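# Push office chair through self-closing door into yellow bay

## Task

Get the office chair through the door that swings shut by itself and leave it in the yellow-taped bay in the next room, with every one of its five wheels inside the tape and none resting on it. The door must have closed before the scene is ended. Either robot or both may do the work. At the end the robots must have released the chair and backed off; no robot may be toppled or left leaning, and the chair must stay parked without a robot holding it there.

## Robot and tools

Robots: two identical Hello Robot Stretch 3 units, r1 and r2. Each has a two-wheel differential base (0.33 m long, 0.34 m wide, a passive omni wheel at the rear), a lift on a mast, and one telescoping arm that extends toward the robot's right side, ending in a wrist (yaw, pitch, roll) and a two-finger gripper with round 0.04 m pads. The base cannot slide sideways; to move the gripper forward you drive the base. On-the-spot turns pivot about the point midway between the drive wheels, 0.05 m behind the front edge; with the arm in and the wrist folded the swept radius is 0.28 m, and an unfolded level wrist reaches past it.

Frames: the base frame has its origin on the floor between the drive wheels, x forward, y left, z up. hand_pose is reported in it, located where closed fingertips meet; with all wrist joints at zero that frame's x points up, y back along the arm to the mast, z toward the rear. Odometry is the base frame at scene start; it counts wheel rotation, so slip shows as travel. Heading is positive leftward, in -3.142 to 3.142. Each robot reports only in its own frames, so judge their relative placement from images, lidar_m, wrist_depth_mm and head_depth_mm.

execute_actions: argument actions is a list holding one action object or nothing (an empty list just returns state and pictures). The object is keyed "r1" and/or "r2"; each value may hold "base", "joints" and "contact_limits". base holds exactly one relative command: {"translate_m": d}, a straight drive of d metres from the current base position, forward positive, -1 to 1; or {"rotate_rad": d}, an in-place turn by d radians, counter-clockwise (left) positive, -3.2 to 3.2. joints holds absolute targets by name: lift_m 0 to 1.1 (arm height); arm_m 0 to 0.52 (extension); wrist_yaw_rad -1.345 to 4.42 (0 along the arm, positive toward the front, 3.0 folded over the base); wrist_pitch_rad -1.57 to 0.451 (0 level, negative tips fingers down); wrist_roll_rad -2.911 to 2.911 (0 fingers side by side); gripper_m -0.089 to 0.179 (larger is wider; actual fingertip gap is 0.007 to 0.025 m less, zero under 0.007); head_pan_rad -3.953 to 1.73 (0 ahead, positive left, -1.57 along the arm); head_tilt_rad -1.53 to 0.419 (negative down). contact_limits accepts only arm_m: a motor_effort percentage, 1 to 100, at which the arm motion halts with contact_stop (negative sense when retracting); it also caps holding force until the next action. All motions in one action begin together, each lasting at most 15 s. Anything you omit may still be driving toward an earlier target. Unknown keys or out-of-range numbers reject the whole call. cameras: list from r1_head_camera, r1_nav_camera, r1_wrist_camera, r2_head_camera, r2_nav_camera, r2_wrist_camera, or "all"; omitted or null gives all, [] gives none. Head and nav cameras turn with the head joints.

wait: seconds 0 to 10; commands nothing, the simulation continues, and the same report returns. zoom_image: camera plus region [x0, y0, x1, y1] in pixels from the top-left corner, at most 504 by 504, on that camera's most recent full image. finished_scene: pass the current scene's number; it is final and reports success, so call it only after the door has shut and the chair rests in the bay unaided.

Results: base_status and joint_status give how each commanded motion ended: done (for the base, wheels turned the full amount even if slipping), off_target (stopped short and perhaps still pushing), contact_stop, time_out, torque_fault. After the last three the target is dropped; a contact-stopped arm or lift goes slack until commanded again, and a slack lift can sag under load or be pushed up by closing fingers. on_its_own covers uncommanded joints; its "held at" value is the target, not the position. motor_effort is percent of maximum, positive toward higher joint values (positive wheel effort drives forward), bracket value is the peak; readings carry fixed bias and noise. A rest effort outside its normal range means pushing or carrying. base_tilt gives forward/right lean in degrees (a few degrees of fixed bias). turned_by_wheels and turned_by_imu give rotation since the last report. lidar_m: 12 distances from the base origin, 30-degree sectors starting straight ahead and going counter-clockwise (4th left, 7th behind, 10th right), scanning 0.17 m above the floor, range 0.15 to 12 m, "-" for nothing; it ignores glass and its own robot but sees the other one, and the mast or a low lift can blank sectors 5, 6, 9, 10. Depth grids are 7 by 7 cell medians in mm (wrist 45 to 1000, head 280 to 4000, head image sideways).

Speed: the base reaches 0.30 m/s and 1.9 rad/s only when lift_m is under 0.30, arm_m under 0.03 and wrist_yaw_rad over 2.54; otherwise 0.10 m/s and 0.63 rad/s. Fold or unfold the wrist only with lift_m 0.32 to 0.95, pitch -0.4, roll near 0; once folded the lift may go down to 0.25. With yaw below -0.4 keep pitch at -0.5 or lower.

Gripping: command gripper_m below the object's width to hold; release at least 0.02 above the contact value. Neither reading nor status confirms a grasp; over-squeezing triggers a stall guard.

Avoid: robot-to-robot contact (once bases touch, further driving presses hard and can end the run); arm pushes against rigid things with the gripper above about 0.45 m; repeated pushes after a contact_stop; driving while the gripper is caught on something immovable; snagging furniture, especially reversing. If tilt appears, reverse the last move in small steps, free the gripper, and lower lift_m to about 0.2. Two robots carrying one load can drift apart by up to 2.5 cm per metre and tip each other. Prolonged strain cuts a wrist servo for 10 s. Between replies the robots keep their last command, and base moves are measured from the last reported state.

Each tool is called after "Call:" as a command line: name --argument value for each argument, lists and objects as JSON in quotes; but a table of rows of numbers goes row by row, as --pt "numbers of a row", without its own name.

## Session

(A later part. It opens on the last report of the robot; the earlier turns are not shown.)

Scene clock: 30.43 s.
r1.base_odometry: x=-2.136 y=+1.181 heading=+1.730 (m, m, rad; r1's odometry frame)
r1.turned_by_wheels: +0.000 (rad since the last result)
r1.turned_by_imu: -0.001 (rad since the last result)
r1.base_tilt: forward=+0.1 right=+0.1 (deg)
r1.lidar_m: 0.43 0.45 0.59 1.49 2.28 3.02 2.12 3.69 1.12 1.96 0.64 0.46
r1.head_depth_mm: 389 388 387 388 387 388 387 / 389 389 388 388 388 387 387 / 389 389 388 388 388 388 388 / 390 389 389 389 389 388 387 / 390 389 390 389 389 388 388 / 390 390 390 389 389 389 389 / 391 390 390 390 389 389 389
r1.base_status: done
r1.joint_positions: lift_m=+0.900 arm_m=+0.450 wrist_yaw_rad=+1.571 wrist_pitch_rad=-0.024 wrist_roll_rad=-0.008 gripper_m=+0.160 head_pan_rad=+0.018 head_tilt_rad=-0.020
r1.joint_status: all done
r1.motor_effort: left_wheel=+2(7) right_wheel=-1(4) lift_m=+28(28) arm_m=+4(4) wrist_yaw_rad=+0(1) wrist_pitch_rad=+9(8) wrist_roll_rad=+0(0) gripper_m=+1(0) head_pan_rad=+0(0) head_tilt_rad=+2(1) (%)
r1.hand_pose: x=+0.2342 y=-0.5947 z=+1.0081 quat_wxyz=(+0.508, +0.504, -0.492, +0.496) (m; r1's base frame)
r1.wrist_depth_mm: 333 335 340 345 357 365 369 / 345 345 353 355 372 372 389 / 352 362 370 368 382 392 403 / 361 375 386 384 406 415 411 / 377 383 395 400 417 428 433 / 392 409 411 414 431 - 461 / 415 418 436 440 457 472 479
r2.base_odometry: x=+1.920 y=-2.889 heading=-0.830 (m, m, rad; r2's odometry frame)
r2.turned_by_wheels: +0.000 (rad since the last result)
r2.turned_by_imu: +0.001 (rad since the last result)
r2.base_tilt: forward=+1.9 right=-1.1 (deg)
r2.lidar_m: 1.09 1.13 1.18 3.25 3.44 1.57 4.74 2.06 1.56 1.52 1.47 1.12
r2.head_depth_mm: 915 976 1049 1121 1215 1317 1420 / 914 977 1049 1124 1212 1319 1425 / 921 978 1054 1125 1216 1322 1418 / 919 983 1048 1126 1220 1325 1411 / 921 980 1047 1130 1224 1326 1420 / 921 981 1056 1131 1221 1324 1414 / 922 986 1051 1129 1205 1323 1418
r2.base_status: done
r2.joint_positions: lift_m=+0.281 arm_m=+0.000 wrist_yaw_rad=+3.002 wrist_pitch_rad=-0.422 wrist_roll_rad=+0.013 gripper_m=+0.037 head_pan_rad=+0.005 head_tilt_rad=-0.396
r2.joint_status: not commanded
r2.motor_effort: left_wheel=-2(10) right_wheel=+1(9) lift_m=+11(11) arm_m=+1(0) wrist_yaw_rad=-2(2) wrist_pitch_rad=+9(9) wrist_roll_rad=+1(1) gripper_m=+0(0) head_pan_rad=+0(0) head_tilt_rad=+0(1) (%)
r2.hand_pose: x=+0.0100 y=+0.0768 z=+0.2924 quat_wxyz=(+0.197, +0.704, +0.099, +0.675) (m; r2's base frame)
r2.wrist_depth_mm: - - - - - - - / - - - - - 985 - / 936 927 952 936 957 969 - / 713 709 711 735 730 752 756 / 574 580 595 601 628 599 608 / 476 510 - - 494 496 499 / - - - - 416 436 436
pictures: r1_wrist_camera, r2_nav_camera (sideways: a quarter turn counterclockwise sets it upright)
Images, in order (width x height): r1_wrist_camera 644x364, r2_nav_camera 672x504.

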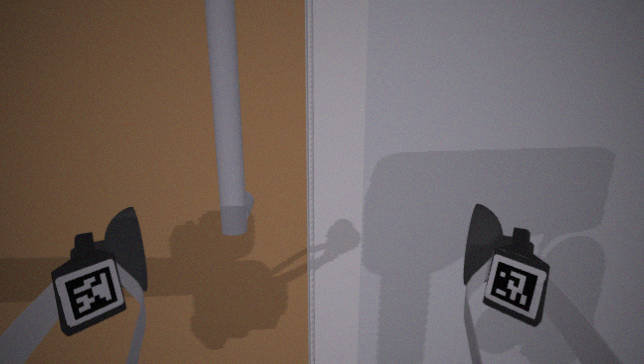

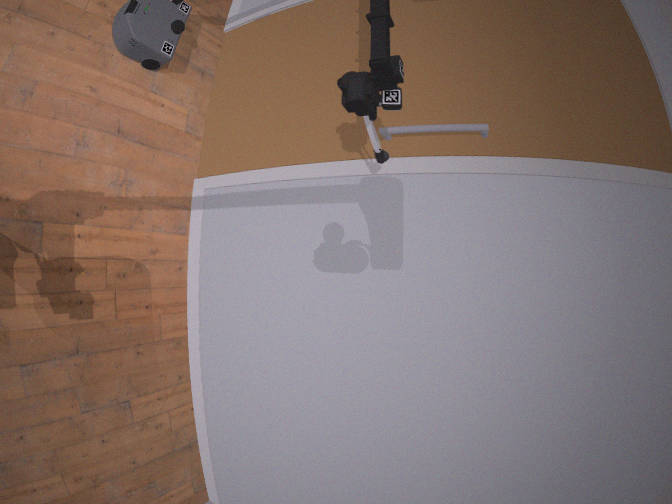

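Call:
execute_actions --actions '[{"r1":{"base":{"translate_m":0.185},"joints":{"arm_m":0.36,"lift_m":0.93}},"r2":{"base":{"translate_m":0.72}}}]' --cameras '["r1_wrist_camera"]'

Call:
execute_actions --actions '[{"r1":{"joints":{"gripper_m":-0.025,"head_pan_rad":-0.8,"head_tilt_rad":-0.9}},"r2":{"base":{"rotate_rad":1.65}}}]' --cameras '["r1_wrist_camera"]'

Call:
execute_actions --actions '[{"r1":{"base":{"translate_m":-0.22},"joints":{"arm_m":0.325}}}]' --cameras '[]'

Call:
execute_actions --actions '[{"r1":{"base":{"translate_m":-0.14},"joints":{"arm_m":0.26,"wrist_yaw_rad":1.55}}}]' --cameras '[]'

Call:
execute_actions --actions '[{"r1":{"base":{"translate_m":-0.12},"joints":{"arm_m":0.18}}}]' --cameras '[]'

Call:
execute_actions --actions '[{"r1":{"base":{"translate_m":-0.11},"joints":{"arm_m":0.08}},"r2":{"base":{"translate_m":0.3}}}]' --cameras '[]'

Call:
execute_actions --actions '[{"r1":{"base":{"translate_m":-0.07},"joints":{"arm_m":0.0}}}]' --cameras '["r1_nav_camera","r2_nav_camera"]'

Scene clock: 35.00 s.
r1.base_odometry: x=-2.165 y=+1.363 heading=+1.730 (m, m, rad; r1's odometry frame)
r1.turned_by_wheels: +0.000 (rad since the last result)
r1.turned_by_imu: -0.001 (rad since the last result)
r1.base_tilt: forward=+0.1 right=+0.1 (deg)
r1.lidar_m: 0.25 0.26 0.34 0.86 2.29 3.04 2.30 3.71 2.64 0.84 0.37 0.26
r1.head_depth_mm: - - - - - - - / - - - - - - - / - - - - - - - / - - - - - - - / - - - - - - - / - - - - - - - / - - - - - - -
r1.base_status: done
r1.joint_positions: lift_m=+0.930 arm_m=+0.360 wrist_yaw_rad=+1.571 wrist_pitch_rad=-0.023 wrist_roll_rad=-0.008 gripper_m=+0.160 head_pan_rad=+0.018 head_tilt_rad=-0.020
r1.joint_status: all done
r1.motor_effort: left_wheel=+2(8) right_wheel=-1(5) lift_m=+28(31) arm_m=-5(4) wrist_yaw_rad=-1(1) wrist_pitch_rad=+9(9) wrist_roll_rad=+0(0) gripper_m=+0(0) head_pan_rad=-1(0) head_tilt_rad=+1(2) (%)
r1.hand_pose: x=+0.2343 y=-0.5055 z=+1.0383 quat_wxyz=(+0.508, +0.504, -0.492, +0.496) (m; r1's base frame)
r1.wrist_depth_mm: 166 169 172 111 180 172 184 / 173 175 179 115 187 178 192 / 178 182 185 119 193 185 199 / 186 189 193 124 203 191 210 / 191 195 200 129 209 198 218 / - 204 210 136 217 - 229 / 210 213 219 140 229 218 239
r2.base_odometry: x=+2.406 y=-3.420 heading=-0.830 (m, m, rad; r2's odometry frame)
r2.turned_by_wheels: +0.000 (rad since the last result)
r2.turned_by_imu: +0.001 (rad since the last result)
r2.base_tilt: forward=+1.9 right=-1.0 (deg)
r2.lidar_m: 0.37 0.39 0.55 0.95 3.41 2.25 5.19 2.11 1.59 1.21 0.50 0.38
r2.head_depth_mm: 284 296 316 339 366 399 435 / 283 296 316 339 367 399 437 / 283 297 317 340 367 399 437 / 283 296 317 340 368 400 438 / 284 297 317 341 368 400 439 / 284 298 318 341 369 402 440 / 284 298 318 342 369 402 440
r2.base_status: done
r2.joint_positions: lift_m=+0.281 arm_m=+0.000 wrist_yaw_rad=+3.002 wrist_pitch_rad=-0.422 wrist_roll_rad=+0.013 gripper_m=+0.037 head_pan_rad=+0.005 head_tilt_rad=-0.396
r2.joint_status: not commanded
r2.motor_effort: left_wheel=-2(9) right_wheel=+2(10) lift_m=+11(11) arm_m=+0(0) wrist_yaw_rad=-2(2) wrist_pitch_rad=+9(9) wrist_roll_rad=+1(1) gripper_m=+0(0) head_pan_rad=+0(0) head_tilt_rad=-2(1) (%)
r2.hand_pose: x=+0.0100 y=+0.0768 z=+0.2924 quat_wxyz=(+0.197, +0.704, +0.099, +0.675) (m; r2's base frame)
r2.wrist_depth_mm: - - - - - 575 411 / - - - 856 - 599 394 / 928 914 935 901 938 601 402 / 720 728 716 730 763 586 409 / 564 577 612 590 627 563 414 / 486 502 - - 497 499 392 / - - - - 418 432 393
pictures: r1_wrist_camera
Images, in order (width x height): r1_wrist_camera 644x364.

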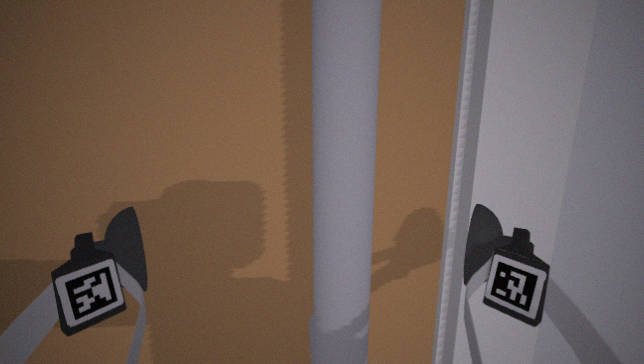

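Scene clock: 37.33 s.
r1.base_odometry: x=-2.165 y=+1.363 heading=+1.730 (m, m, rad; r1's odometry frame)
r1.turned_by_wheels: +0.000 (rad since the last result)
r1.turned_by_imu: +0.000 (rad since the last result)
r1.base_tilt: forward=+0.1 right=+0.1 (deg)
r1.lidar_m: 0.25 0.26 0.34 0.86 2.29 3.03 2.31 3.71 2.64 0.94 0.37 0.26
r1.head_depth_mm: 412 502 640 863 1362 1279 1144 / 362 429 526 679 963 1255 1148 / 322 375 447 553 725 1059 1149 / 295 332 388 466 582 780 1103 / - 300 344 403 486 617 840 / - 286 308 354 419 510 654 / - - 289 317 366 435 535
r1.base_status: not commanded
r1.joint_positions: lift_m=+0.930 arm_m=+0.360 wrist_yaw_rad=+1.534 wrist_pitch_rad=-0.022 wrist_roll_rad=-0.008 gripper_m=-0.024 head_pan_rad=-0.793 head_tilt_rad=-0.889
r1.joint_status: all done
r1.on_its_own: wrist_yaw_rad is at rest, and its effort (+30) is outside its rest range (-12 to +12)
r1.motor_effort: left_wheel=-1(7) right_wheel=-1(7) lift_m=+28(28) arm_m=-5(5) wrist_yaw_rad=+30(30) wrist_pitch_rad=+8(8) wrist_roll_rad=+0(0) gripper_m=-21(100) head_pan_rad=-3(41) head_tilt_rad=-5(42) (%)
r1.hand_pose: x=+0.2341 y=-0.5149 z=+1.0386 quat_wxyz=(+0.517, +0.494, -0.501, +0.487) (m; r1's base frame)
r1.wrist_depth_mm: 161 164 169 107 179 175 194 / 165 170 175 111 186 183 201 / 172 175 182 115 194 191 211 / 177 182 188 120 199 198 219 / 186 188 195 123 208 208 229 / 191 196 202 128 213 216 241 / 199 203 211 175 226 229 254
r2.base_odometry: x=+2.406 y=-3.420 heading=+0.820 (m, m, rad; r2's odometry frame)
r2.turned_by_wheels: +1.650 (rad since the last result)
r2.turned_by_imu: +1.618 (rad since the last result)
r2.base_tilt: forward=+1.9 right=-1.0 (deg)
r2.lidar_m: 0.95 3.48 2.24 4.15 1.98 1.57 0.99 0.47 0.37 0.37 0.40 0.60
r2.head_depth_mm: 1719 1604 1645 1435 459 1391 1335 / 2719 880 2807 435 408 1841 1511 / 2798 2954 818 436 1229 1804 1305 / 2862 2995 3140 3060 2406 1843 1308 / 2844 3025 3279 3369 2396 1827 1440 / 2906 3073 3304 3419 2355 1815 1482 / 2893 3102 3336 3367 2358 1821 1472
r2.base_status: done
r2.joint_positions: lift_m=+0.281 arm_m=+0.000 wrist_yaw_rad=+3.002 wrist_pitch_rad=-0.422 wrist_roll_rad=+0.013 gripper_m=+0.037 head_pan_rad=+0.005 head_tilt_rad=-0.396
r2.joint_status: not commanded
r2.motor_effort: left_wheel=-2(8) right_wheel=+3(9) lift_m=+11(11) arm_m=+0(0) wrist_yaw_rad=-2(2) wrist_pitch_rad=+9(9) wrist_roll_rad=+1(0) gripper_m=-1(0) head_pan_rad=+0(0) head_tilt_rad=-2(2) (%)
r2.hand_pose: x=+0.0100 y=+0.0767 z=+0.2924 quat_wxyz=(+0.197, +0.704, +0.099, +0.675) (m; r2's base frame)
r2.wrist_depth_mm: - - - - - - - / - - - - - - - / 917 922 945 945 981 - - / 703 707 733 740 727 758 759 / 571 574 614 595 616 595 604 / 478 510 - - 503 505 507 / - - - - 419 434 431
pictures: r1_wrist_camera
Images, in order (width x height): r1_wrist_camera 644x364.

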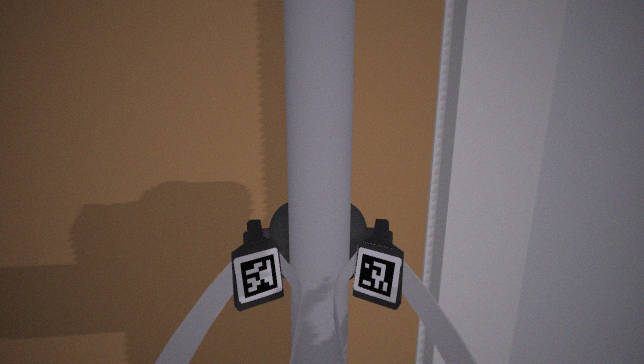

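Scene clock: 41.17 s.
r1.base_odometry: x=-2.130 y=+1.146 heading=+1.730 (m, m, rad; r1's odometry frame)
r1.turned_by_wheels: +0.000 (rad since the last result)
r1.turned_by_imu: -0.006 (rad since the last result)
r1.base_tilt: forward=+0.2 right=+0.0 (deg)
r1.lidar_m: 0.37 0.42 0.64 1.58 2.28 3.02 2.09 3.76 2.65 0.94 0.44 0.37
r1.head_depth_mm: 434 510 628 855 1423 1283 1141 / 407 475 572 715 953 1261 1144 / 382 442 524 641 829 1171 1147 / 360 413 484 583 732 992 1149 / 340 388 450 534 658 855 1118 / 323 365 419 492 595 753 1026 / 307 345 393 456 544 672 884
r1.base_status: done
r1.joint_positions: lift_m=+0.930 arm_m=+0.325 wrist_yaw_rad=+1.511 wrist_pitch_rad=-0.022 wrist_roll_rad=-0.008 gripper_m=-0.024 head_pan_rad=-0.793 head_tilt_rad=-0.889
r1.joint_status: all done
r1.on_its_own: wrist_yaw_rad is held at +1.504, not at your +1.570, by its stall guard, which is not easing now
r1.motor_effort: left_wheel=+8(25) right_wheel=-7(20) lift_m=+28(28) arm_m=+0(14) wrist_yaw_rad=-6(62) wrist_pitch_rad=+8(8) wrist_roll_rad=+0(0) gripper_m=-18(25) head_pan_rad=-4(3) head_tilt_rad=-5(6) (%)
r1.hand_pose: x=+0.2338 y=-0.4852 z=+1.0385 quat_wxyz=(+0.522, +0.489, -0.507, +0.481) (m; r1's base frame)
r1.wrist_depth_mm: 191 186 179 106 166 414 425 / 199 193 186 109 172 427 448 / 207 199 192 114 178 437 461 / 215 208 199 119 186 459 490 / 226 217 210 122 192 498 511 / 235 229 - 126 200 507 536 / 249 238 227 137 212 529 562
r2.base_odometry: x=+2.406 y=-3.420 heading=+0.820 (m, m, rad; r2's odometry frame)
r2.turned_by_wheels: +0.000 (rad since the last result)
r2.turned_by_imu: +0.000 (rad since the last result)
r2.base_tilt: forward=+1.8 right=-1.0 (deg)
r2.lidar_m: 0.95 3.48 2.25 4.17 1.99 1.57 0.99 0.47 0.37 0.37 0.40 0.42
r2.head_depth_mm: 1853 406 1320 1439 659 512 477 / 2768 2930 2959 2690 504 1743 1505 / 2873 2983 3214 3339 2146 1860 1487 / 2806 923 3268 3274 518 1847 1417 / 2820 1041 1075 3048 515 1770 1302 / 2889 3041 826 494 2088 1813 1298 / 2931 3088 3259 484 2086 1798 1464
r2.base_status: not commanded
r2.joint_positions: lift_m=+0.281 arm_m=+0.000 wrist_yaw_rad=+3.002 wrist_pitch_rad=-0.422 wrist_roll_rad=+0.013 gripper_m=+0.037 head_pan_rad=+0.005 head_tilt_rad=-0.396
r2.joint_status: not commanded
r2.motor_effort: left_wheel=-2(2) right_wheel=+2(2) lift_m=+11(11) arm_m=+0(0) wrist_yaw_rad=-1(3) wrist_pitch_rad=+9(9) wrist_roll_rad=+0(1) gripper_m=-1(0) head_pan_rad=+0(0) head_tilt_rad=-1(1) (%)
r2.hand_pose: x=+0.0100 y=+0.0767 z=+0.2924 quat_wxyz=(+0.197, +0.704, +0.099, +0.675) (m; r2's base frame)
r2.wrist_depth_mm: - - - - - - - / - - - - - - - / 932 925 931 941 1000 978 - / 691 709 718 740 742 750 748 / 559 582 617 602 623 596 613 / 483 500 - - 497 503 502 / - - - - 419 429 434
pictures: none
No camera images: the call's "cameras" was empty. Leave "cameras" out to get every camera's image.

Scene clock: 44.00 s.
r1.base_odometry: x=-2.108 y=+1.008 heading=+1.730 (m, m, rad; r1's odometry frame)
r1.turned_by_wheels: +0.000 (rad since the last result)
r1.turned_by_imu: -0.047 (rad since the last result)
r1.base_tilt: forward=+0.1 right=+0.1 (deg)
r1.lidar_m: 0.41 0.51 0.78 1.76 2.24 2.89 5.16 1.97 2.70 1.06 0.44 0.40
r1.head_depth_mm: 415 463 514 1383 1448 1275 1139 / 397 462 551 683 898 1237 1141 / 381 441 521 635 816 1143 1152 / 366 420 493 596 752 1019 1151 / 352 402 468 560 696 918 1134 / 339 386 445 527 648 834 1118 / 327 370 425 500 604 768 1050
r1.base_status: done
r1.joint_positions: lift_m=+0.930 arm_m=+0.260 wrist_yaw_rad=+1.543 wrist_pitch_rad=-0.023 wrist_roll_rad=-0.008 gripper_m=-0.024 head_pan_rad=-0.795 head_tilt_rad=-0.890
r1.joint_status: all done
r1.motor_effort: left_wheel=+1(65) right_wheel=-1(18) lift_m=+27(28) arm_m=-5(16) wrist_yaw_rad=+5(67) wrist_pitch_rad=+8(9) wrist_roll_rad=+0(0) gripper_m=-18(25) head_pan_rad=-3(3) head_tilt_rad=-4(5) (%)
r1.hand_pose: x=+0.2342 y=-0.4126 z=+1.0384 quat_wxyz=(+0.515, +0.497, -0.499, +0.489) (m; r1's base frame)
r1.wrist_depth_mm: 231 207 189 106 160 154 595 / 239 218 196 110 166 582 613 / 251 227 204 114 173 619 639 / 266 238 215 120 178 631 679 / 279 251 228 123 182 661 707 / 296 264 240 128 187 703 747 / 318 281 244 137 201 731 776
r2.base_odometry: x=+2.406 y=-3.420 heading=+0.820 (m, m, rad; r2's odometry frame)
r2.turned_by_wheels: +0.000 (rad since the last result)
r2.turned_by_imu: +0.000 (rad since the last result)
r2.base_tilt: forward=+1.8 right=-1.1 (deg)
r2.lidar_m: 0.45 3.49 2.25 4.15 1.98 1.57 0.99 0.47 0.37 0.37 0.40 0.65
r2.head_depth_mm: 535 612 712 858 1068 1405 1473 / 426 471 533 607 708 843 1043 / 359 387 420 468 525 600 699 / 368 389 414 442 476 516 567 / 2825 3009 3318 3268 2217 1833 1413 / 2838 1023 1122 1194 2160 1496 1299 / 2897 3057 975 575 2256 1813 1283
r2.base_status: not commanded
r2.joint_positions: lift_m=+0.281 arm_m=+0.000 wrist_yaw_rad=+3.002 wrist_pitch_rad=-0.422 wrist_roll_rad=+0.013 gripper_m=+0.037 head_pan_rad=+0.005 head_tilt_rad=-0.396
r2.joint_status: not commanded
r2.motor_effort: left_wheel=-2(2) right_wheel=+3(2) lift_m=+11(11) arm_m=+0(0) wrist_yaw_rad=-2(1) wrist_pitch_rad=+9(9) wrist_roll_rad=+1(0) gripper_m=+0(0) head_pan_rad=+0(0) head_tilt_rad=+0(2) (%)
r2.hand_pose: x=+0.0100 y=+0.0767 z=+0.2924 quat_wxyz=(+0.197, +0.704, +0.099, +0.675) (m; r2's base frame)
r2.wrist_depth_mm: - - - - - - - / - - - - - - - / 921 947 920 973 974 994 - / 701 710 718 743 752 739 751 / 578 575 601 581 622 612 610 / 484 505 - - 499 498 509 / - - - - 418 434 435
pictures: none
No camera images: the call's "cameras" was empty. Leave "cameras" out to get every camera's image.

Scene clock: 46.60 s.
r1.base_odometry: x=-2.089 y=+0.889 heading=+1.731 (m, m, rad; r1's odometry frame)
r1.turned_by_wheels: +0.000 (rad since the last result)
r1.turned_by_imu: -0.002 (rad since the last result)
r1.base_tilt: forward=+0.1 right=+0.1 (deg)
r1.lidar_m: 0.43 0.60 0.94 2.10 2.23 2.88 4.99 1.85 2.71 2.54 0.43 0.41
r1.head_depth_mm: 323 361 539 1431 1444 1276 1140 / 370 422 486 623 842 1256 1144 / 363 418 493 600 768 1060 1147 / 355 407 478 579 730 998 1149 / 346 397 464 559 698 936 1154 / 339 387 451 540 670 884 1138 / 332 378 438 521 643 839 1123
r1.base_status: done
r1.joint_positions: lift_m=+0.930 arm_m=+0.180 wrist_yaw_rad=+1.488 wrist_pitch_rad=-0.023 wrist_roll_rad=-0.008 gripper_m=-0.024 head_pan_rad=-0.795 head_tilt_rad=-0.890
r1.joint_status: all done
r1.on_its_own: wrist_yaw_rad is held at +1.472, not at your +1.550, by its stall guard, which is not easing now
r1.motor_effort: left_wheel=+7(25) right_wheel=-8(18) lift_m=+27(27) arm_m=-2(14) wrist_yaw_rad=-12(57) wrist_pitch_rad=+8(9) wrist_roll_rad=+0(0) gripper_m=-17(24) head_pan_rad=-3(3) head_tilt_rad=-5(4) (%)
r1.hand_pose: x=+0.2334 y=-0.3464 z=+1.0384 quat_wxyz=(+0.528, +0.483, -0.512, +0.475) (m; r1's base frame)
r1.wrist_depth_mm: 263 229 199 106 157 146 767 / 274 241 207 110 162 152 779 / 297 255 215 114 167 159 822 / 318 266 225 119 172 786 859 / 339 279 245 122 178 835 911 / 360 295 - 127 181 875 994 / 390 324 256 155 198 920 -
r2.base_odometry: x=+2.406 y=-3.420 heading=+0.820 (m, m, rad; r2's odometry frame)
r2.turned_by_wheels: +0.000 (rad since the last result)
r2.turned_by_imu: +0.000 (rad since the last result)
r2.base_tilt: forward=+1.7 right=-1.1 (deg)
r2.lidar_m: 0.54 3.48 2.25 4.18 1.98 1.58 0.99 0.47 0.37 0.37 0.40 0.89
r2.head_depth_mm: 749 828 927 1060 1234 1452 1507 / 652 712 784 875 986 1132 1324 / 577 624 682 744 827 930 1051 / 519 556 599 652 711 783 870 / 470 499 534 575 621 679 744 / 434 461 494 528 575 628 696 / 885 935 1123 1184 2245 1755 1295
r2.base_status: not commanded
r2.joint_positions: lift_m=+0.281 arm_m=+0.000 wrist_yaw_rad=+3.002 wrist_pitch_rad=-0.422 wrist_roll_rad=+0.013 gripper_m=+0.037 head_pan_rad=+0.005 head_tilt_rad=-0.396
r2.joint_status: not commanded
r2.motor_effort: left_wheel=-2(2) right_wheel=+1(3) lift_m=+11(11) arm_m=+0(0) wrist_yaw_rad=-2(1) wrist_pitch_rad=+9(9) wrist_roll_rad=+1(0) gripper_m=-1(0) head_pan_rad=+0(0) head_tilt_rad=-1(2) (%)
r2.hand_pose: x=+0.0100 y=+0.0767 z=+0.2924 quat_wxyz=(+0.197, +0.704, +0.099, +0.675) (m; r2's base frame)
r2.wrist_depth_mm: - - - - - - - / - - - - - - - / 922 923 951 980 961 - - / 710 705 710 722 753 763 760 / 573 580 594 592 623 605 618 / 477 511 - - 502 504 496 / - - - - 420 425 434
pictures: none
No camera images: the call's "cameras" was empty. Leave "cameras" out to get every camera's image.

Scene clock: 49.43 s.
r1.base_odometry: x=-2.072 y=+0.781 heading=+1.731 (m, m, rad; r1's odometry frame)
r1.turned_by_wheels: +0.000 (rad since the last result)
r1.turned_by_imu: +0.000 (rad since the last result)
r1.base_tilt: forward=+0.2 right=+0.1 (deg)
r1.lidar_m: 0.42 0.68 1.08 2.19 2.22 2.87 4.90 1.75 2.73 2.55 0.38 0.38
r1.head_depth_mm: 317 391 988 - 1420 1278 1144 / 319 363 417 521 1316 1279 1147 / 313 338 332 499 655 900 1144 / 312 359 411 511 649 888 1130 / 310 357 419 506 640 874 1138 / 309 354 416 502 632 861 1140 / 307 352 413 497 627 847 1135
r1.base_status: done
r1.joint_positions: lift_m=+0.930 arm_m=+0.080 wrist_yaw_rad=+1.468 wrist_pitch_rad=-0.023 wrist_roll_rad=-0.008 gripper_m=-0.024 head_pan_rad=-0.795 head_tilt_rad=-0.890
r1.joint_status: all done
r1.on_its_own: wrist_yaw_rad is held at +1.472, not at your +1.550, by its stall guard, which is not easing now
r1.motor_effort: left_wheel=+1(7) right_wheel=-3(21) lift_m=+28(27) arm_m=-4(8) wrist_yaw_rad=+4(18) wrist_pitch_rad=+8(9) wrist_roll_rad=+0(0) gripper_m=-17(18) head_pan_rad=-3(3) head_tilt_rad=-4(5) (%)
r1.hand_pose: x=+0.2329 y=-0.2516 z=+1.0382 quat_wxyz=(+0.533, +0.478, -0.517, +0.469) (m; r1's base frame)
r1.wrist_depth_mm: 356 272 215 106 154 135 914 / 382 287 227 109 160 139 963 / 412 306 236 114 164 145 994 / 443 322 249 119 170 149 - / 493 344 273 122 173 157 - / 527 367 293 128 175 164 - / 604 413 282 137 192 172 -
r2.base_odometry: x=+2.611 y=-3.201 heading=+0.820 (m, m, rad; r2's odometry frame)
r2.turned_by_wheels: +0.000 (rad since the last result)
r2.turned_by_imu: +0.001 (rad since the last result)
r2.base_tilt: forward=+1.9 right=-1.1 (deg)
r2.lidar_m: 0.42 0.39 2.16 2.16 2.36 1.88 1.09 0.52 0.41 0.39 3.63 0.63
r2.head_depth_mm: 503 549 606 673 758 868 1012 / 461 500 545 599 666 746 850 / 425 457 495 540 593 657 739 / 395 422 454 492 535 589 651 / 368 392 419 450 487 530 581 / 345 365 389 416 447 483 525 / 324 341 362 385 413 442 479
r2.base_status: done
r2.joint_positions: lift_m=+0.281 arm_m=+0.000 wrist_yaw_rad=+3.002 wrist_pitch_rad=-0.422 wrist_roll_rad=+0.013 gripper_m=+0.037 head_pan_rad=+0.005 head_tilt_rad=-0.396
r2.joint_status: not commanded
r2.motor_effort: left_wheel=-2(7) right_wheel=+2(8) lift_m=+11(11) arm_m=+0(0) wrist_yaw_rad=-1(2) wrist_pitch_rad=+9(9) wrist_roll_rad=+0(1) gripper_m=+0(1) head_pan_rad=+0(0) head_tilt_rad=+0(2) (%)
r2.hand_pose: x=+0.0100 y=+0.0767 z=+0.2924 quat_wxyz=(+0.197, +0.704, +0.099, +0.675) (m; r2's base frame)
r2.wrist_depth_mm: - - - - - - - / - - - - - - - / 952 936 947 970 987 984 712 / 704 714 737 723 742 764 654 / 569 578 605 591 625 607 577 / 482 505 - - 497 503 387 / - - - - 412 427 405
pictures: none
No camera images: the call's "cameras" was empty. Leave "cameras" out to get every camera's image.

Scene clock: 51.77 s.
r1.base_odometry: x=-2.060 y=+0.712 heading=+1.731 (m, m, rad; r1's odometry frame)
r1.turned_by_wheels: +0.000 (rad since the last result)
r1.turned_by_imu: +0.000 (rad since the last result)
r1.base_tilt: forward=+0.1 right=+0.0 (deg)
r1.lidar_m: 0.39 0.72 1.17 2.18 2.21 2.85 4.86 1.68 2.73 2.56 0.32 0.33
r1.head_depth_mm: 785 912 1826 1692 - - 1123 / - 317 1064 1286 - 1240 1144 / - 299 350 425 519 827 1128 / - 297 348 347 543 746 1104 / - 310 358 338 553 761 1114 / - 305 360 444 560 777 1119 / - 307 363 442 568 793 1123
r1.base_status: done
r1.joint_positions: lift_m=+0.930 arm_m=+0.001 wrist_yaw_rad=+1.467 wrist_pitch_rad=-0.023 wrist_roll_rad=-0.008 gripper_m=-0.024 head_pan_rad=-0.795 head_tilt_rad=-0.890
r1.joint_status: all done
r1.on_its_own: wrist_yaw_rad is held at +1.472, not at your +1.550, by its stall guard, which is not easing now
r1.motor_effort: left_wheel=-1(5) right_wheel=-2(15) lift_m=+27(28) arm_m=-5(6) wrist_yaw_rad=+4(14) wrist_pitch_rad=+8(8) wrist_roll_rad=+0(0) gripper_m=-18(18) head_pan_rad=-3(3) head_tilt_rad=-5(4) (%)
r1.hand_pose: x=+0.2329 y=-0.1721 z=+1.0383 quat_wxyz=(+0.533, +0.478, -0.517, +0.469) (m; r1's base frame)
r1.wrist_depth_mm: 523 332 238 106 153 130 474 / 575 349 249 110 158 133 - / 642 376 262 114 162 136 - / 711 404 274 119 167 140 - / 737 442 311 123 170 144 - / 764 477 332 128 170 151 - / 815 550 316 137 187 158 -
r2.base_odometry: x=+2.611 y=-3.201 heading=+0.820 (m, m, rad; r2's odometry frame)
r2.turned_by_wheels: +0.000 (rad since the last result)
r2.turned_by_imu: +0.000 (rad since the last result)
r2.base_tilt: forward=+1.8 right=-1.1 (deg)
r2.lidar_m: 0.52 0.51 2.16 2.15 2.36 1.87 1.09 0.52 0.41 0.39 3.62 0.71
r2.head_depth_mm: 577 623 682 751 835 937 1071 / 542 584 631 691 759 845 956 / 509 544 589 640 699 774 857 / 481 514 552 597 645 707 782 / 455 485 518 557 602 655 718 / 433 459 490 523 562 608 662 / 412 435 464 493 528 569 616
r2.base_status: not commanded
r2.joint_positions: lift_m=+0.281 arm_m=+0.000 wrist_yaw_rad=+3.002 wrist_pitch_rad=-0.422 wrist_roll_rad=+0.013 gripper_m=+0.037 head_pan_rad=+0.005 head_tilt_rad=-0.396
r2.joint_status: not commanded
r2.motor_effort: left_wheel=-2(2) right_wheel=+2(2) lift_m=+11(11) arm_m=+0(0) wrist_yaw_rad=-1(2) wrist_pitch_rad=+9(9) wrist_roll_rad=+0(1) gripper_m=-1(0) head_pan_rad=+0(0) head_tilt_rad=-1(1) (%)
r2.hand_pose: x=+0.0100 y=+0.0767 z=+0.2924 quat_wxyz=(+0.197, +0.704, +0.099, +0.675) (m; r2's base frame)
r2.wrist_depth_mm: - - - - - - - / - - - - - - - / 932 929 942 961 956 992 697 / 705 712 713 728 741 742 645 / 569 574 613 587 610 599 590 / 480 502 - - 506 498 482 / - - - - 412 432 431
pictures: r1_nav_camera (sideways: a quarter turn counterclockwise sets it upright), r2_nav_camera (sideways: a quarter turn counterclockwise sets it upright)
Images, in order (width x height): r1_nav_camera 672x504, r2_nav_camera 672x504.

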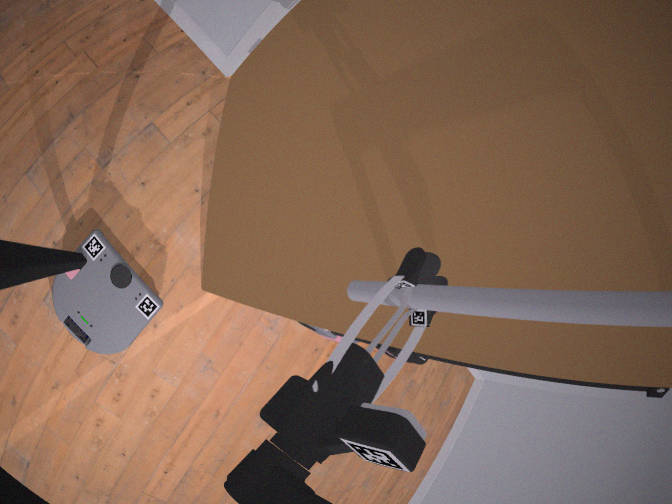

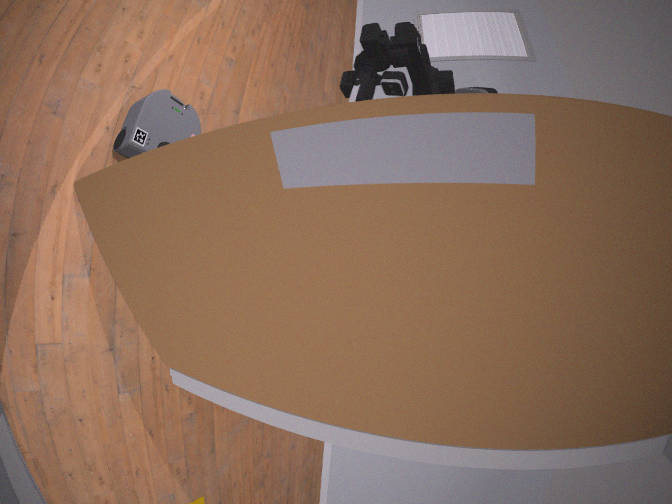

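Call:
execute_actions --actions '[{"r2":{"base":{"translate_m":0.4},"joints":{"lift_m":0.33}}}]' --cameras '[]'

Call:
execute_actions --actions '[{"r1":{"joints":{"gripper_m":0.1}}}]' --cameras '[]'

Call:
execute_actions --actions '[{"r1":{"base":{"translate_m":-0.15}}}]' --cameras '[]'

Call:
execute_actions --actions '[{"r1":{"base":{"rotate_rad":-1.88},"joints":{"wrist_yaw_rad":1.57,"gripper_m":0.16}}}]' --cameras '[]'

Call:
execute_actions --actions '[{"r1":{"base":{"translate_m":-0.3}}}]' --cameras '[]'

Call:
execute_actions --actions '[{"r1":{"base":{"translate_m":-0.58}},"r2":{"base":{"translate_m":0.5}}}]' --cameras '[]'

Call:
execute_actions --actions '[{"r1":{"base":{"rotate_rad":0.42},"joints":{"head_pan_rad":-0.3}}}]' --cameras '["r1_nav_camera","r1_wrist_camera"]'

Scene clock: 57.23 s.
r1.base_odometry: x=-2.060 y=+0.712 heading=+1.731 (m, m, rad; r1's odometry frame)
r1.turned_by_wheels: +0.000 (rad since the last result)
r1.turned_by_imu: -0.001 (rad since the last result)
r1.base_tilt: forward=+0.1 right=+0.1 (deg)
r1.lidar_m: 0.39 0.72 1.17 2.18 2.22 2.85 4.86 1.68 2.73 2.56 0.32 0.32
r1.head_depth_mm: 1863 2218 1961 1697 - - 1124 / - 317 1872 1675 - 1240 1141 / - 299 350 425 518 822 1127 / - 300 349 346 543 748 1104 / - 311 358 338 553 762 1116 / - 305 360 445 560 778 1122 / - 307 363 443 569 791 1123
r1.base_status: not commanded
r1.joint_positions: lift_m=+0.930 arm_m=+0.001 wrist_yaw_rad=+1.467 wrist_pitch_rad=-0.023 wrist_roll_rad=-0.008 gripper_m=-0.024 head_pan_rad=-0.795 head_tilt_rad=-0.890
r1.joint_status: not commanded
r1.on_its_own: wrist_yaw_rad is held at +1.472, not at your +1.550, by its stall guard, which is not easing now
r1.motor_effort: left_wheel=-1(1) right_wheel=-2(2) lift_m=+28(28) arm_m=-5(5) wrist_yaw_rad=+4(4) wrist_pitch_rad=+8(8) wrist_roll_rad=+0(0) gripper_m=-18(17) head_pan_rad=-3(3) head_tilt_rad=-5(4) (%)
r1.hand_pose: x=+0.2329 y=-0.1721 z=+1.0383 quat_wxyz=(+0.533, +0.478, -0.517, +0.469) (m; r1's base frame)
r1.wrist_depth_mm: 518 329 239 106 153 130 987 / 580 353 249 110 158 133 - / 623 376 262 114 162 136 - / 706 400 274 119 168 140 - / 747 437 307 123 171 143 - / 782 486 335 127 171 151 - / 808 554 316 137 187 158 -
r2.base_odometry: x=+2.884 y=-2.909 heading=+0.820 (m, m, rad; r2's odometry frame)
r2.turned_by_wheels: +0.000 (rad since the last result)
r2.turned_by_imu: +0.001 (rad since the last result)
r2.base_tilt: forward=+1.8 right=-1.0 (deg)
r2.lidar_m: 0.16 0.16 0.16 0.22 2.87 2.28 1.22 0.56 0.55 3.39 0.60 0.22
r2.head_depth_mm: - - - - - - - / - - - - - - - / - - - - - - - / - - - - - - - / - - - - - - - / - - - - - - - / - - - - - - -
r2.base_status: done
r2.joint_positions: lift_m=+0.329 arm_m=+0.000 wrist_yaw_rad=+3.002 wrist_pitch_rad=-0.422 wrist_roll_rad=+0.013 gripper_m=+0.037 head_pan_rad=+0.005 head_tilt_rad=-0.396
r2.joint_status: all done
r2.motor_effort: left_wheel=-2(9) right_wheel=+2(8) lift_m=+39(40) arm_m=+0(0) wrist_yaw_rad=-1(2) wrist_pitch_rad=+9(9) wrist_roll_rad=+0(0) gripper_m=+0(0) head_pan_rad=+0(0) head_tilt_rad=-1(0) (%)
r2.hand_pose: x=+0.0100 y=+0.0768 z=+0.3410 quat_wxyz=(+0.197, +0.704, +0.098, +0.675) (m; r2's base frame)
r2.wrist_depth_mm: - - - - 211 165 136 / - - - - 223 174 142 / - - - 951 237 183 147 / 793 786 817 745 253 191 153 / 643 655 690 398 259 203 160 / 551 544 - 522 261 214 169 / 469 505 - - 333 222 177
pictures: none
No camera images: the call's "cameras" was empty. Leave "cameras" out to get every camera's image.

Scene clock: 61.00 s.
r1.base_odometry: x=-2.060 y=+0.712 heading=+1.731 (m, m, rad; r1's odometry frame)
r1.turned_by_wheels: +0.000 (rad since the last result)
r1.turned_by_imu: +0.000 (rad since the last result)
r1.base_tilt: forward=+0.2 right=+0.0 (deg)
r1.lidar_m: 0.42 0.74 1.17 2.18 2.22 2.85 4.86 1.68 2.73 2.55 0.35 0.35
r1.head_depth_mm: 1872 2221 1978 1700 - - 1119 / 304 1851 1924 1678 - 1239 1143 / 294 332 382 487 576 979 1128 / 294 332 313 387 603 824 1125 / 296 334 384 476 606 833 1135 / 296 335 395 452 623 840 1133 / 294 337 396 481 615 850 1143
r1.base_status: not commanded
r1.joint_positions: lift_m=+0.930 arm_m=+0.001 wrist_yaw_rad=+1.470 wrist_pitch_rad=-0.023 wrist_roll_rad=-0.008 gripper_m=+0.100 head_pan_rad=-0.795 head_tilt_rad=-0.890
r1.joint_status: all done
r1.on_its_own: wrist_yaw_rad is held at +1.472, not at your +1.550, by its stall guard, which is not easing now
r1.motor_effort: left_wheel=+0(1) right_wheel=+0(2) lift_m=+28(28) arm_m=-5(5) wrist_yaw_rad=+2(4) wrist_pitch_rad=+8(8) wrist_roll_rad=+0(0) gripper_m=+1(87) head_pan_rad=-3(3) head_tilt_rad=-5(4) (%)
r1.hand_pose: x=+0.2329 y=-0.1715 z=+1.0384 quat_wxyz=(+0.532, +0.478, -0.517, +0.470) (m; r1's base frame)
r1.wrist_depth_mm: 546 372 277 219 174 156 978 / 593 389 288 227 182 159 - / 662 418 302 235 189 164 - / 732 450 315 244 194 169 - / 740 512 320 254 202 173 - / 774 600 340 265 214 175 - / 824 546 368 276 205 194 -
r2.base_odometry: x=+2.884 y=-2.909 heading=+0.820 (m, m, rad; r2's odometry frame)
r2.turned_by_wheels: +0.000 (rad since the last result)
r2.turned_by_imu: +0.001 (rad since the last result)
r2.base_tilt: forward=+1.8 right=-1.1 (deg)
r2.lidar_m: 0.15 - 0.15 0.18 2.86 2.28 1.22 0.56 0.55 3.40 0.58 0.19
r2.head_depth_mm: - - - - - - - / - - - - - - - / - - - - - - - / - - - - - - - / - - - - - - - / - - - - - - - / - - - - - - -
r2.base_status: not commanded
r2.joint_positions: lift_m=+0.329 arm_m=+0.000 wrist_yaw_rad=+3.002 wrist_pitch_rad=-0.422 wrist_roll_rad=+0.013 gripper_m=+0.037 head_pan_rad=+0.005 head_tilt_rad=-0.397
r2.joint_status: not commanded
r2.motor_effort: left_wheel=+1(30) right_wheel=+2(5) lift_m=+39(38) arm_m=+0(0) wrist_yaw_rad=-2(2) wrist_pitch_rad=+9(9) wrist_roll_rad=+0(0) gripper_m=-1(1) head_pan_rad=+0(0) head_tilt_rad=+0(0) (%)
r2.hand_pose: x=+0.0100 y=+0.0768 z=+0.3410 quat_wxyz=(+0.197, +0.704, +0.098, +0.675) (m; r2's base frame)
r2.wrist_depth_mm: - - - 237 177 142 118 / - - - 256 189 149 123 / - - - 284 202 157 128 / 787 789 809 313 215 165 133 / 639 644 678 330 220 174 140 / 541 537 - 368 223 185 146 / 464 498 - - 284 193 154
pictures: none
No camera images: the call's "cameras" was empty. Leave "cameras" out to get every camera's image.

Scene clock: 63.67 s.
r1.base_odometry: x=-2.037 y=+0.564 heading=+1.731 (m, m, rad; r1's odometry frame)
r1.turned_by_wheels: +0.000 (rad since the last result)
r1.turned_by_imu: +0.000 (rad since the last result)
r1.base_tilt: forward=+0.1 right=+0.1 (deg)
r1.lidar_m: 0.54 0.95 1.36 2.17 2.20 2.84 4.73 1.54 2.75 2.57 1.64 0.46
r1.head_depth_mm: 2179 2357 1971 1702 - - 1124 / 1877 2205 1967 1670 - 1242 1146 / 1636 1914 1983 1641 1505 1260 1148 / 1455 1675 1867 969 1303 1244 1150 / 404 464 539 638 810 1116 1153 / 389 448 502 604 836 1121 1153 / 369 385 517 645 824 1139 1158
r1.base_status: done
r1.joint_positions: lift_m=+0.930 arm_m=+0.001 wrist_yaw_rad=+1.470 wrist_pitch_rad=-0.023 wrist_roll_rad=-0.008 gripper_m=+0.100 head_pan_rad=-0.795 head_tilt_rad=-0.890
r1.joint_status: not commanded
r1.on_its_own: wrist_yaw_rad is held at +1.472, not at your +1.550, by its stall guard, which is not easing now
r1.motor_effort: left_wheel=+1(6) right_wheel=+1(4) lift_m=+28(28) arm_m=-5(5) wrist_yaw_rad=+2(1) wrist_pitch_rad=+8(8) wrist_roll_rad=+0(0) gripper_m=+1(0) head_pan_rad=-3(2) head_tilt_rad=-5(5) (%)
r1.hand_pose: x=+0.2329 y=-0.1715 z=+1.0384 quat_wxyz=(+0.532, +0.478, -0.517, +0.470) (m; r1's base frame)
r1.wrist_depth_mm: 772 579 429 323 295 - - / 801 619 449 335 310 - - / 851 658 467 345 316 - - / 877 696 489 356 333 - - / 882 792 488 363 344 - - / 908 915 534 412 358 - - / 930 815 573 426 375 - -
r2.base_odometry: x=+2.884 y=-2.909 heading=+0.820 (m, m, rad; r2's odometry frame)
r2.turned_by_wheels: +0.000 (rad since the last result)
r2.turned_by_imu: +0.000 (rad since the last result)
r2.base_tilt: forward=+1.9 right=-1.1 (deg)
r2.lidar_m: 0.15 - 0.15 0.18 2.85 2.27 1.22 0.56 0.55 3.39 0.58 0.19
r2.head_depth_mm: - - - - - - - / - - - - - - - / - - - - - - - / - - - - - - - / - - - - - - - / - - - - - - - / - - - - - - -
r2.base_status: not commanded
r2.joint_positions: lift_m=+0.329 arm_m=+0.000 wrist_yaw_rad=+3.002 wrist_pitch_rad=-0.422 wrist_roll_rad=+0.013 gripper_m=+0.037 head_pan_rad=+0.005 head_tilt_rad=-0.397
r2.joint_status: not commanded
r2.motor_effort: left_wheel=+1(1) right_wheel=+1(2) lift_m=+39(39) arm_m=+0(0) wrist_yaw_rad=-2(1) wrist_pitch_rad=+9(9) wrist_roll_rad=+1(0) gripper_m=-1(1) head_pan_rad=+0(0) head_tilt_rad=-1(0) (%)
r2.hand_pose: x=+0.0100 y=+0.0768 z=+0.3410 quat_wxyz=(+0.197, +0.704, +0.098, +0.675) (m; r2's base frame)
r2.wrist_depth_mm: - - - 238 178 142 118 / - - - 259 190 148 122 / - - - 281 201 156 127 / 788 800 809 312 215 165 133 / 658 640 687 330 220 174 140 / 545 552 - 374 224 184 146 / 467 499 - - 286 192 154
pictures: none
No camera images: the call's "cameras" was empty. Leave "cameras" out to get every camera's image.

Scene clock: 67.60 s.
r1.base_odometry: x=-2.036 y=+0.564 heading=-0.149 (m, m, rad; r1's odometry frame)
r1.turned_by_wheels: -1.880 (rad since the last result)
r1.turned_by_imu: -1.901 (rad since the last result)
r1.base_tilt: forward=+0.1 right=+0.1 (deg)
r1.lidar_m: 2.60 2.57 0.46 0.47 0.64 1.14 1.73 2.17 2.35 3.53 1.54 3.24
r1.head_depth_mm: 3096 2188 1910 1709 - - 1111 / 3087 1529 1925 1669 - - 1142 / 1635 1538 1841 1644 1513 1239 1148 / 1510 1654 1997 1677 1457 1279 1151 / 2910 2442 1999 1691 1467 1294 1150 / 3185 2457 1999 1700 1498 1295 1155 / 3216 2472 2020 1701 1497 1302 1158
r1.base_status: done
r1.joint_positions: lift_m=+0.930 arm_m=+0.001 wrist_yaw_rad=+1.568 wrist_pitch_rad=-0.023 wrist_roll_rad=-0.008 gripper_m=+0.160 head_pan_rad=-0.795 head_tilt_rad=-0.890
r1.joint_status: all done
r1.motor_effort: left_wheel=+2(9) right_wheel=+0(5) lift_m=+28(28) arm_m=-5(5) wrist_yaw_rad=+2(2) wrist_pitch_rad=+8(8) wrist_roll_rad=+0(0) gripper_m=+0(88) head_pan_rad=-3(3) head_tilt_rad=-4(5) (%)
r1.hand_pose: x=+0.2343 y=-0.1464 z=+1.0384 quat_wxyz=(+0.509, +0.503, -0.493, +0.496) (m; r1's base frame)
r1.wrist_depth_mm: - - - - - - - / - - - - - - - / - - - - - - - / - - - - - - - / - - - - - - - / - - - - - - - / - - - - - - 949
r2.base_odometry: x=+2.884 y=-2.909 heading=+0.820 (m, m, rad; r2's odometry frame)
r2.turned_by_wheels: +0.000 (rad since the last result)
r2.turned_by_imu: +0.000 (rad since the last result)
r2.base_tilt: forward=+1.8 right=-1.1 (deg)
r2.lidar_m: 0.15 - 0.15 0.18 2.87 2.28 1.22 0.56 0.55 3.40 0.58 0.19
r2.head_depth_mm: - - - - - - - / - - - - - - - / - - - - - - - / - - - - - - - / - - - - - - - / - - - - - - - / - - - - - - -
r2.base_status: not commanded
r2.joint_positions: lift_m=+0.329 arm_m=+0.000 wrist_yaw_rad=+3.002 wrist_pitch_rad=-0.422 wrist_roll_rad=+0.013 gripper_m=+0.037 head_pan_rad=+0.005 head_tilt_rad=-0.397
r2.joint_status: not commanded
r2.motor_effort: left_wheel=+1(1) right_wheel=+0(1) lift_m=+38(39) arm_m=+0(0) wrist_yaw_rad=-1(2) wrist_pitch_rad=+9(9) wrist_roll_rad=+1(1) gripper_m=+0(1) head_pan_rad=+0(0) head_tilt_rad=-2(1) (%)
r2.hand_pose: x=+0.0100 y=+0.0768 z=+0.3410 quat_wxyz=(+0.197, +0.704, +0.098, +0.675) (m; r2's base frame)
r2.wrist_depth_mm: - - - 238 178 142 118 / - - - 256 189 148 122 / - - - 281 200 156 128 / 794 802 832 308 215 164 133 / 626 646 689 332 220 174 140 / 551 550 - 372 222 184 147 / 464 496 - - 286 193 153
pictures: none
No camera images: the call's "cameras" was empty. Leave "cameras" out to get every camera's image.

Scene clock: 71.77 s.
r1.base_odometry: x=-2.333 y=+0.608 heading=-0.149 (m, m, rad; r1's odometry frame)
r1.turned_by_wheels: +0.000 (rad since the last result)
r1.turned_by_imu: -0.001 (rad since the last result)
r1.base_tilt: forward=+0.0 right=+0.1 (deg)
r1.lidar_m: 2.88 0.63 0.60 0.62 0.84 1.01 1.53 1.89 2.06 3.10 4.83 1.74
r1.head_depth_mm: 3094 2400 1966 1708 - - 1108 / 3071 2342 1970 1668 - - 1145 / 3105 2204 1988 1645 1509 1244 1149 / 1846 1647 1986 1694 1463 1290 1152 / 1754 2113 1943 1688 1472 1294 1153 / 2920 2376 2011 1704 1493 1284 1159 / 3203 2480 2007 1695 1496 1294 1159
r1.base_status: done
r1.joint_positions: lift_m=+0.930 arm_m=+0.001 wrist_yaw_rad=+1.568 wrist_pitch_rad=-0.023 wrist_roll_rad=-0.008 gripper_m=+0.160 head_pan_rad=-0.795 head_tilt_rad=-0.890
r1.joint_status: not commanded
r1.motor_effort: left_wheel=+3(4) right_wheel=-1(4) lift_m=+28(28) arm_m=-5(4) wrist_yaw_rad=+2(2) wrist_pitch_rad=+8(8) wrist_roll_rad=+0(0) gripper_m=+1(0) head_pan_rad=-3(3) head_tilt_rad=-5(4) (%)
r1.hand_pose: x=+0.2343 y=-0.1464 z=+1.0384 quat_wxyz=(+0.509, +0.503, -0.493, +0.496) (m; r1's base frame)
r1.wrist_depth_mm: - - - - - - - / - - - - - - - / - - - - - - - / - - - - - - - / - - - - - - - / - - - - - - - / - - - - - - -
r2.base_odometry: x=+2.884 y=-2.909 heading=+0.820 (m, m, rad; r2's odometry frame)
r2.turned_by_wheels: +0.000 (rad since the last result)
r2.turned_by_imu: +0.000 (rad since the last result)
r2.base_tilt: forward=+1.8 right=-1.1 (deg)
r2.lidar_m: 0.15 - 0.15 0.18 2.86 2.27 1.22 0.56 0.55 3.39 0.58 0.19
r2.head_depth_mm: - - - - - - - / - - - - - - - / - - - - - - - / - - - - - - - / - - - - - - - / - - - - - - - / - - - - - - -
r2.base_status: not commanded
r2.joint_positions: lift_m=+0.329 arm_m=+0.000 wrist_yaw_rad=+3.002 wrist_pitch_rad=-0.422 wrist_roll_rad=+0.013 gripper_m=+0.037 head_pan_rad=+0.005 head_tilt_rad=-0.397
r2.joint_status: not commanded
r2.motor_effort: left_wheel=+1(1) right_wheel=+1(2) lift_m=+39(39) arm_m=+0(0) wrist_yaw_rad=-1(2) wrist_pitch_rad=+9(9) wrist_roll_rad=+1(0) gripper_m=+0(1) head_pan_rad=+0(0) head_tilt_rad=-1(1) (%)
r2.hand_pose: x=+0.0100 y=+0.0768 z=+0.3410 quat_wxyz=(+0.197, +0.704, +0.098, +0.675) (m; r2's base frame)
r2.wrist_depth_mm: - - - 239 177 141 118 / - - - 258 189 149 122 / - - - 281 201 157 128 / 775 815 804 311 216 165 133 / 649 649 686 333 219 175 139 / 539 544 - 371 224 185 146 / 473 493 - - 287 192 154
pictures: none
No camera images: the call's "cameras" was empty. Leave "cameras" out to get every camera's image.

Scene clock: 78.73 s.
r1.base_odometry: x=-2.907 y=+0.694 heading=-0.149 (m, m, rad; r1's odometry frame)
r1.turned_by_wheels: +0.000 (rad since the last result)
r1.turned_by_imu: -0.001 (rad since the last result)
r1.base_tilt: forward=+0.1 right=+0.0 (deg)
r1.lidar_m: 0.48 0.48 0.55 0.72 0.71 0.77 1.17 1.36 1.47 2.24 5.03 2.20
r1.head_depth_mm: 3075 2400 1978 1695 - - 1112 / 3089 2390 1966 1667 - - 1137 / 3124 2422 2037 1644 1523 1240 1149 / 3144 2427 1990 1674 1460 1286 1150 / 2820 2353 1988 1688 1458 1288 1152 / 2033 2260 2008 1707 1490 1294 1158 / 2044 2477 2016 1694 1501 1294 1111
r1.base_status: done
r1.joint_positions: lift_m=+0.930 arm_m=+0.001 wrist_yaw_rad=+1.568 wrist_pitch_rad=-0.023 wrist_roll_rad=-0.008 gripper_m=+0.160 head_pan_rad=-0.795 head_tilt_rad=-0.890
r1.joint_status: not commanded
r1.motor_effort: left_wheel=+3(4) right_wheel=-1(5) lift_m=+28(28) arm_m=-5(5) wrist_yaw_rad=+2(2) wrist_pitch_rad=+8(8) wrist_roll_rad=+0(0) gripper_m=+0(0) head_pan_rad=-3(3) head_tilt_rad=-4(4) (%)
r1.hand_pose: x=+0.2343 y=-0.1464 z=+1.0384 quat_wxyz=(+0.509, +0.503, -0.493, +0.496) (m; r1's base frame)
r1.wrist_depth_mm: 348 376 - - - - - / 357 381 - - - - - / 370 394 - - - - - / 379 397 - - - - - / 388 425 - - - - - / 394 456 - - - - - / 430 449 - - - - -
r2.base_odometry: x=+3.225 y=-2.543 heading=+0.820 (m, m, rad; r2's odometry frame)
r2.turned_by_wheels: +0.000 (rad since the last result)
r2.turned_by_imu: -0.004 (rad since the last result)
r2.base_tilt: forward=+1.8 right=-1.1 (deg)
r2.lidar_m: - 0.15 0.19 2.11 3.50 2.78 1.40 0.97 3.50 0.21 0.15 -
r2.head_depth_mm: - - - - - - - / - - - - - - - / - - - - - - - / - - - - - - - / - - - - - - - / - - - - - - - / - - - - - - -
r2.base_status: done
r2.joint_positions: lift_m=+0.329 arm_m=+0.000 wrist_yaw_rad=+3.002 wrist_pitch_rad=-0.422 wrist_roll_rad=+0.013 gripper_m=+0.037 head_pan_rad=+0.012 head_tilt_rad=-0.395
r2.joint_status: not commanded
r2.motor_effort: left_wheel=+0(19) right_wheel=+1(29) lift_m=+37(38) arm_m=+0(1) wrist_yaw_rad=-2(7) wrist_pitch_rad=+9(9) wrist_roll_rad=+0(0) gripper_m=+1(2) head_pan_rad=-5(5) head_tilt_rad=-1(5) (%)
r2.hand_pose: x=+0.0098 y=+0.0768 z=+0.3411 quat_wxyz=(+0.197, +0.704, +0.099, +0.675) (m; r2's base frame)
r2.wrist_depth_mm: - - - - - 225 135 / - - - - - 217 133 / - - - - 945 210 131 / 781 788 812 816 499 204 128 / 631 644 685 669 389 198 125 / 535 544 - 547 321 193 123 / 463 489 - - 451 179 121
pictures: none
No camera images: the call's "cameras" was empty. Leave "cameras" out to get every camera's image.

Scene clock: 80.40 s.
r1.base_odometry: x=-2.907 y=+0.694 heading=+0.271 (m, m, rad; r1's odometry frame)
r1.turned_by_wheels: +0.420 (rad since the last result)
r1.turned_by_imu: +0.424 (rad since the last result)
r1.base_tilt: forward=+0.1 right=+0.1 (deg)
r1.lidar_m: 0.52 0.55 0.73 0.71 0.74 1.03 1.36 1.42 1.97 5.03 2.20 0.53
r1.head_depth_mm: 3083 2397 1970 1659 1443 1280 1141 / 3114 2440 1971 1670 1450 1278 1145 / 460 536 642 821 1415 1262 1148 / 400 467 603 707 978 1223 1149 / 442 507 593 712 896 1205 1154 / 434 496 579 692 862 1144 1157 / 426 487 565 673 832 1091 1158
r1.base_status: done
r1.joint_positions: lift_m=+0.930 arm_m=+0.001 wrist_yaw_rad=+1.568 wrist_pitch_rad=-0.023 wrist_roll_rad=-0.008 gripper_m=+0.160 head_pan_rad=-0.307 head_tilt_rad=-0.890
r1.joint_status: all done
r1.motor_effort: left_wheel=-2(9) right_wheel=+2(4) lift_m=+27(28) arm_m=-5(5) wrist_yaw_rad=+1(2) wrist_pitch_rad=+8(8) wrist_roll_rad=+0(0) gripper_m=+0(1) head_pan_rad=+3(29) head_tilt_rad=-5(4) (%)
r1.hand_pose: x=+0.2343 y=-0.1463 z=+1.0384 quat_wxyz=(+0.509, +0.503, -0.492, +0.496) (m; r1's base frame)
r1.wrist_depth_mm: 405 406 398 397 - - - / 425 419 415 405 - - - / 441 426 430 419 - - - / 461 454 451 435 - - - / 478 466 460 462 - - - / 500 493 485 487 - - - / 525 515 508 505 - - -
r2.base_odometry: x=+3.225 y=-2.543 heading=+0.820 (m, m, rad; r2's odometry frame)
r2.turned_by_wheels: +0.000 (rad since the last result)
r2.turned_by_imu: -0.012 (rad since the last result)
r2.base_tilt: forward=+1.8 right=-1.1 (deg)
r2.lidar_m: - - 0.15 2.11 3.54 2.78 1.44 0.97 3.51 0.19 0.15 -
r2.head_depth_mm: - - - - - - - / - - - - - - - / - - - - - - - / - - - - - - - / - - - - - - - / - - - - - - - / - - - - - - -
r2.base_status: not commanded
r2.joint_positions: lift_m=+0.329 arm_m=+0.000 wrist_yaw_rad=+2.997 wrist_pitch_rad=-0.422 wrist_roll_rad=+0.013 gripper_m=+0.037 head_pan_rad=+0.012 head_tilt_rad=-0.396
r2.joint_status: not commanded
r2.motor_effort: left_wheel=+0(7) right_wheel=+7(28) lift_m=+38(38) arm_m=+0(0) wrist_yaw_rad=+2(8) wrist_pitch_rad=+9(9) wrist_roll_rad=+0(1) gripper_m=+1(0) head_pan_rad=-4(4) head_tilt_rad=-1(2) (%)
r2.hand_pose: x=+0.0110 y=+0.0766 z=+0.3411 quat_wxyz=(+0.199, +0.704, +0.097, +0.675) (m; r2's base frame)
r2.wrist_depth_mm: - - - - 356 154 99 / - - - - 341 152 98 / - - - - 330 149 97 / 801 796 817 820 317 148 96 / 641 640 683 667 265 145 95 / 525 543 - 559 227 142 94 / 473 498 - - 333 135 93
pictures: r1_nav_camera (sideways: a quarter turn counterclockwise sets it upright), r1_wrist_camera
Images, in order (width x height): r1_nav_camera 672x504, r1_wrist_camera 644x364.

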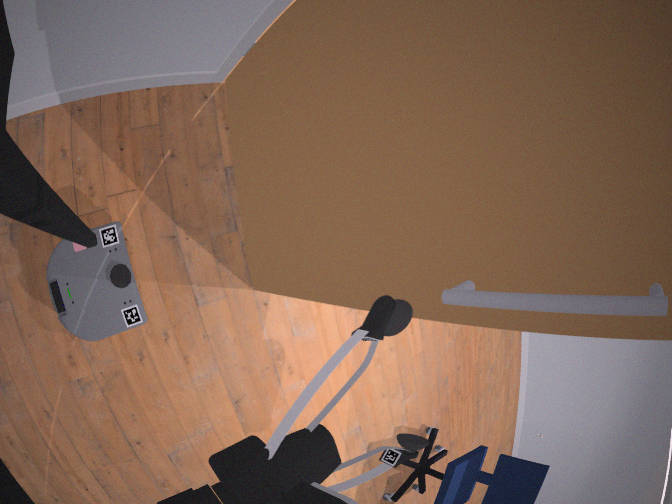

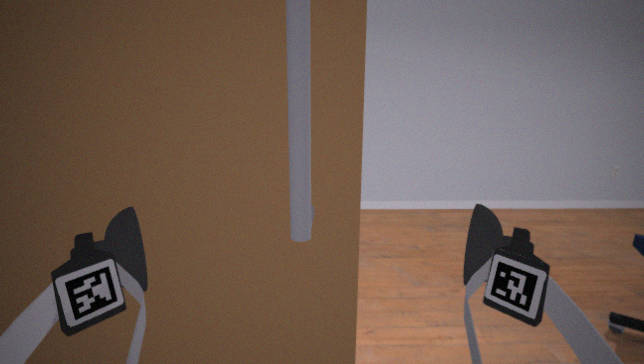

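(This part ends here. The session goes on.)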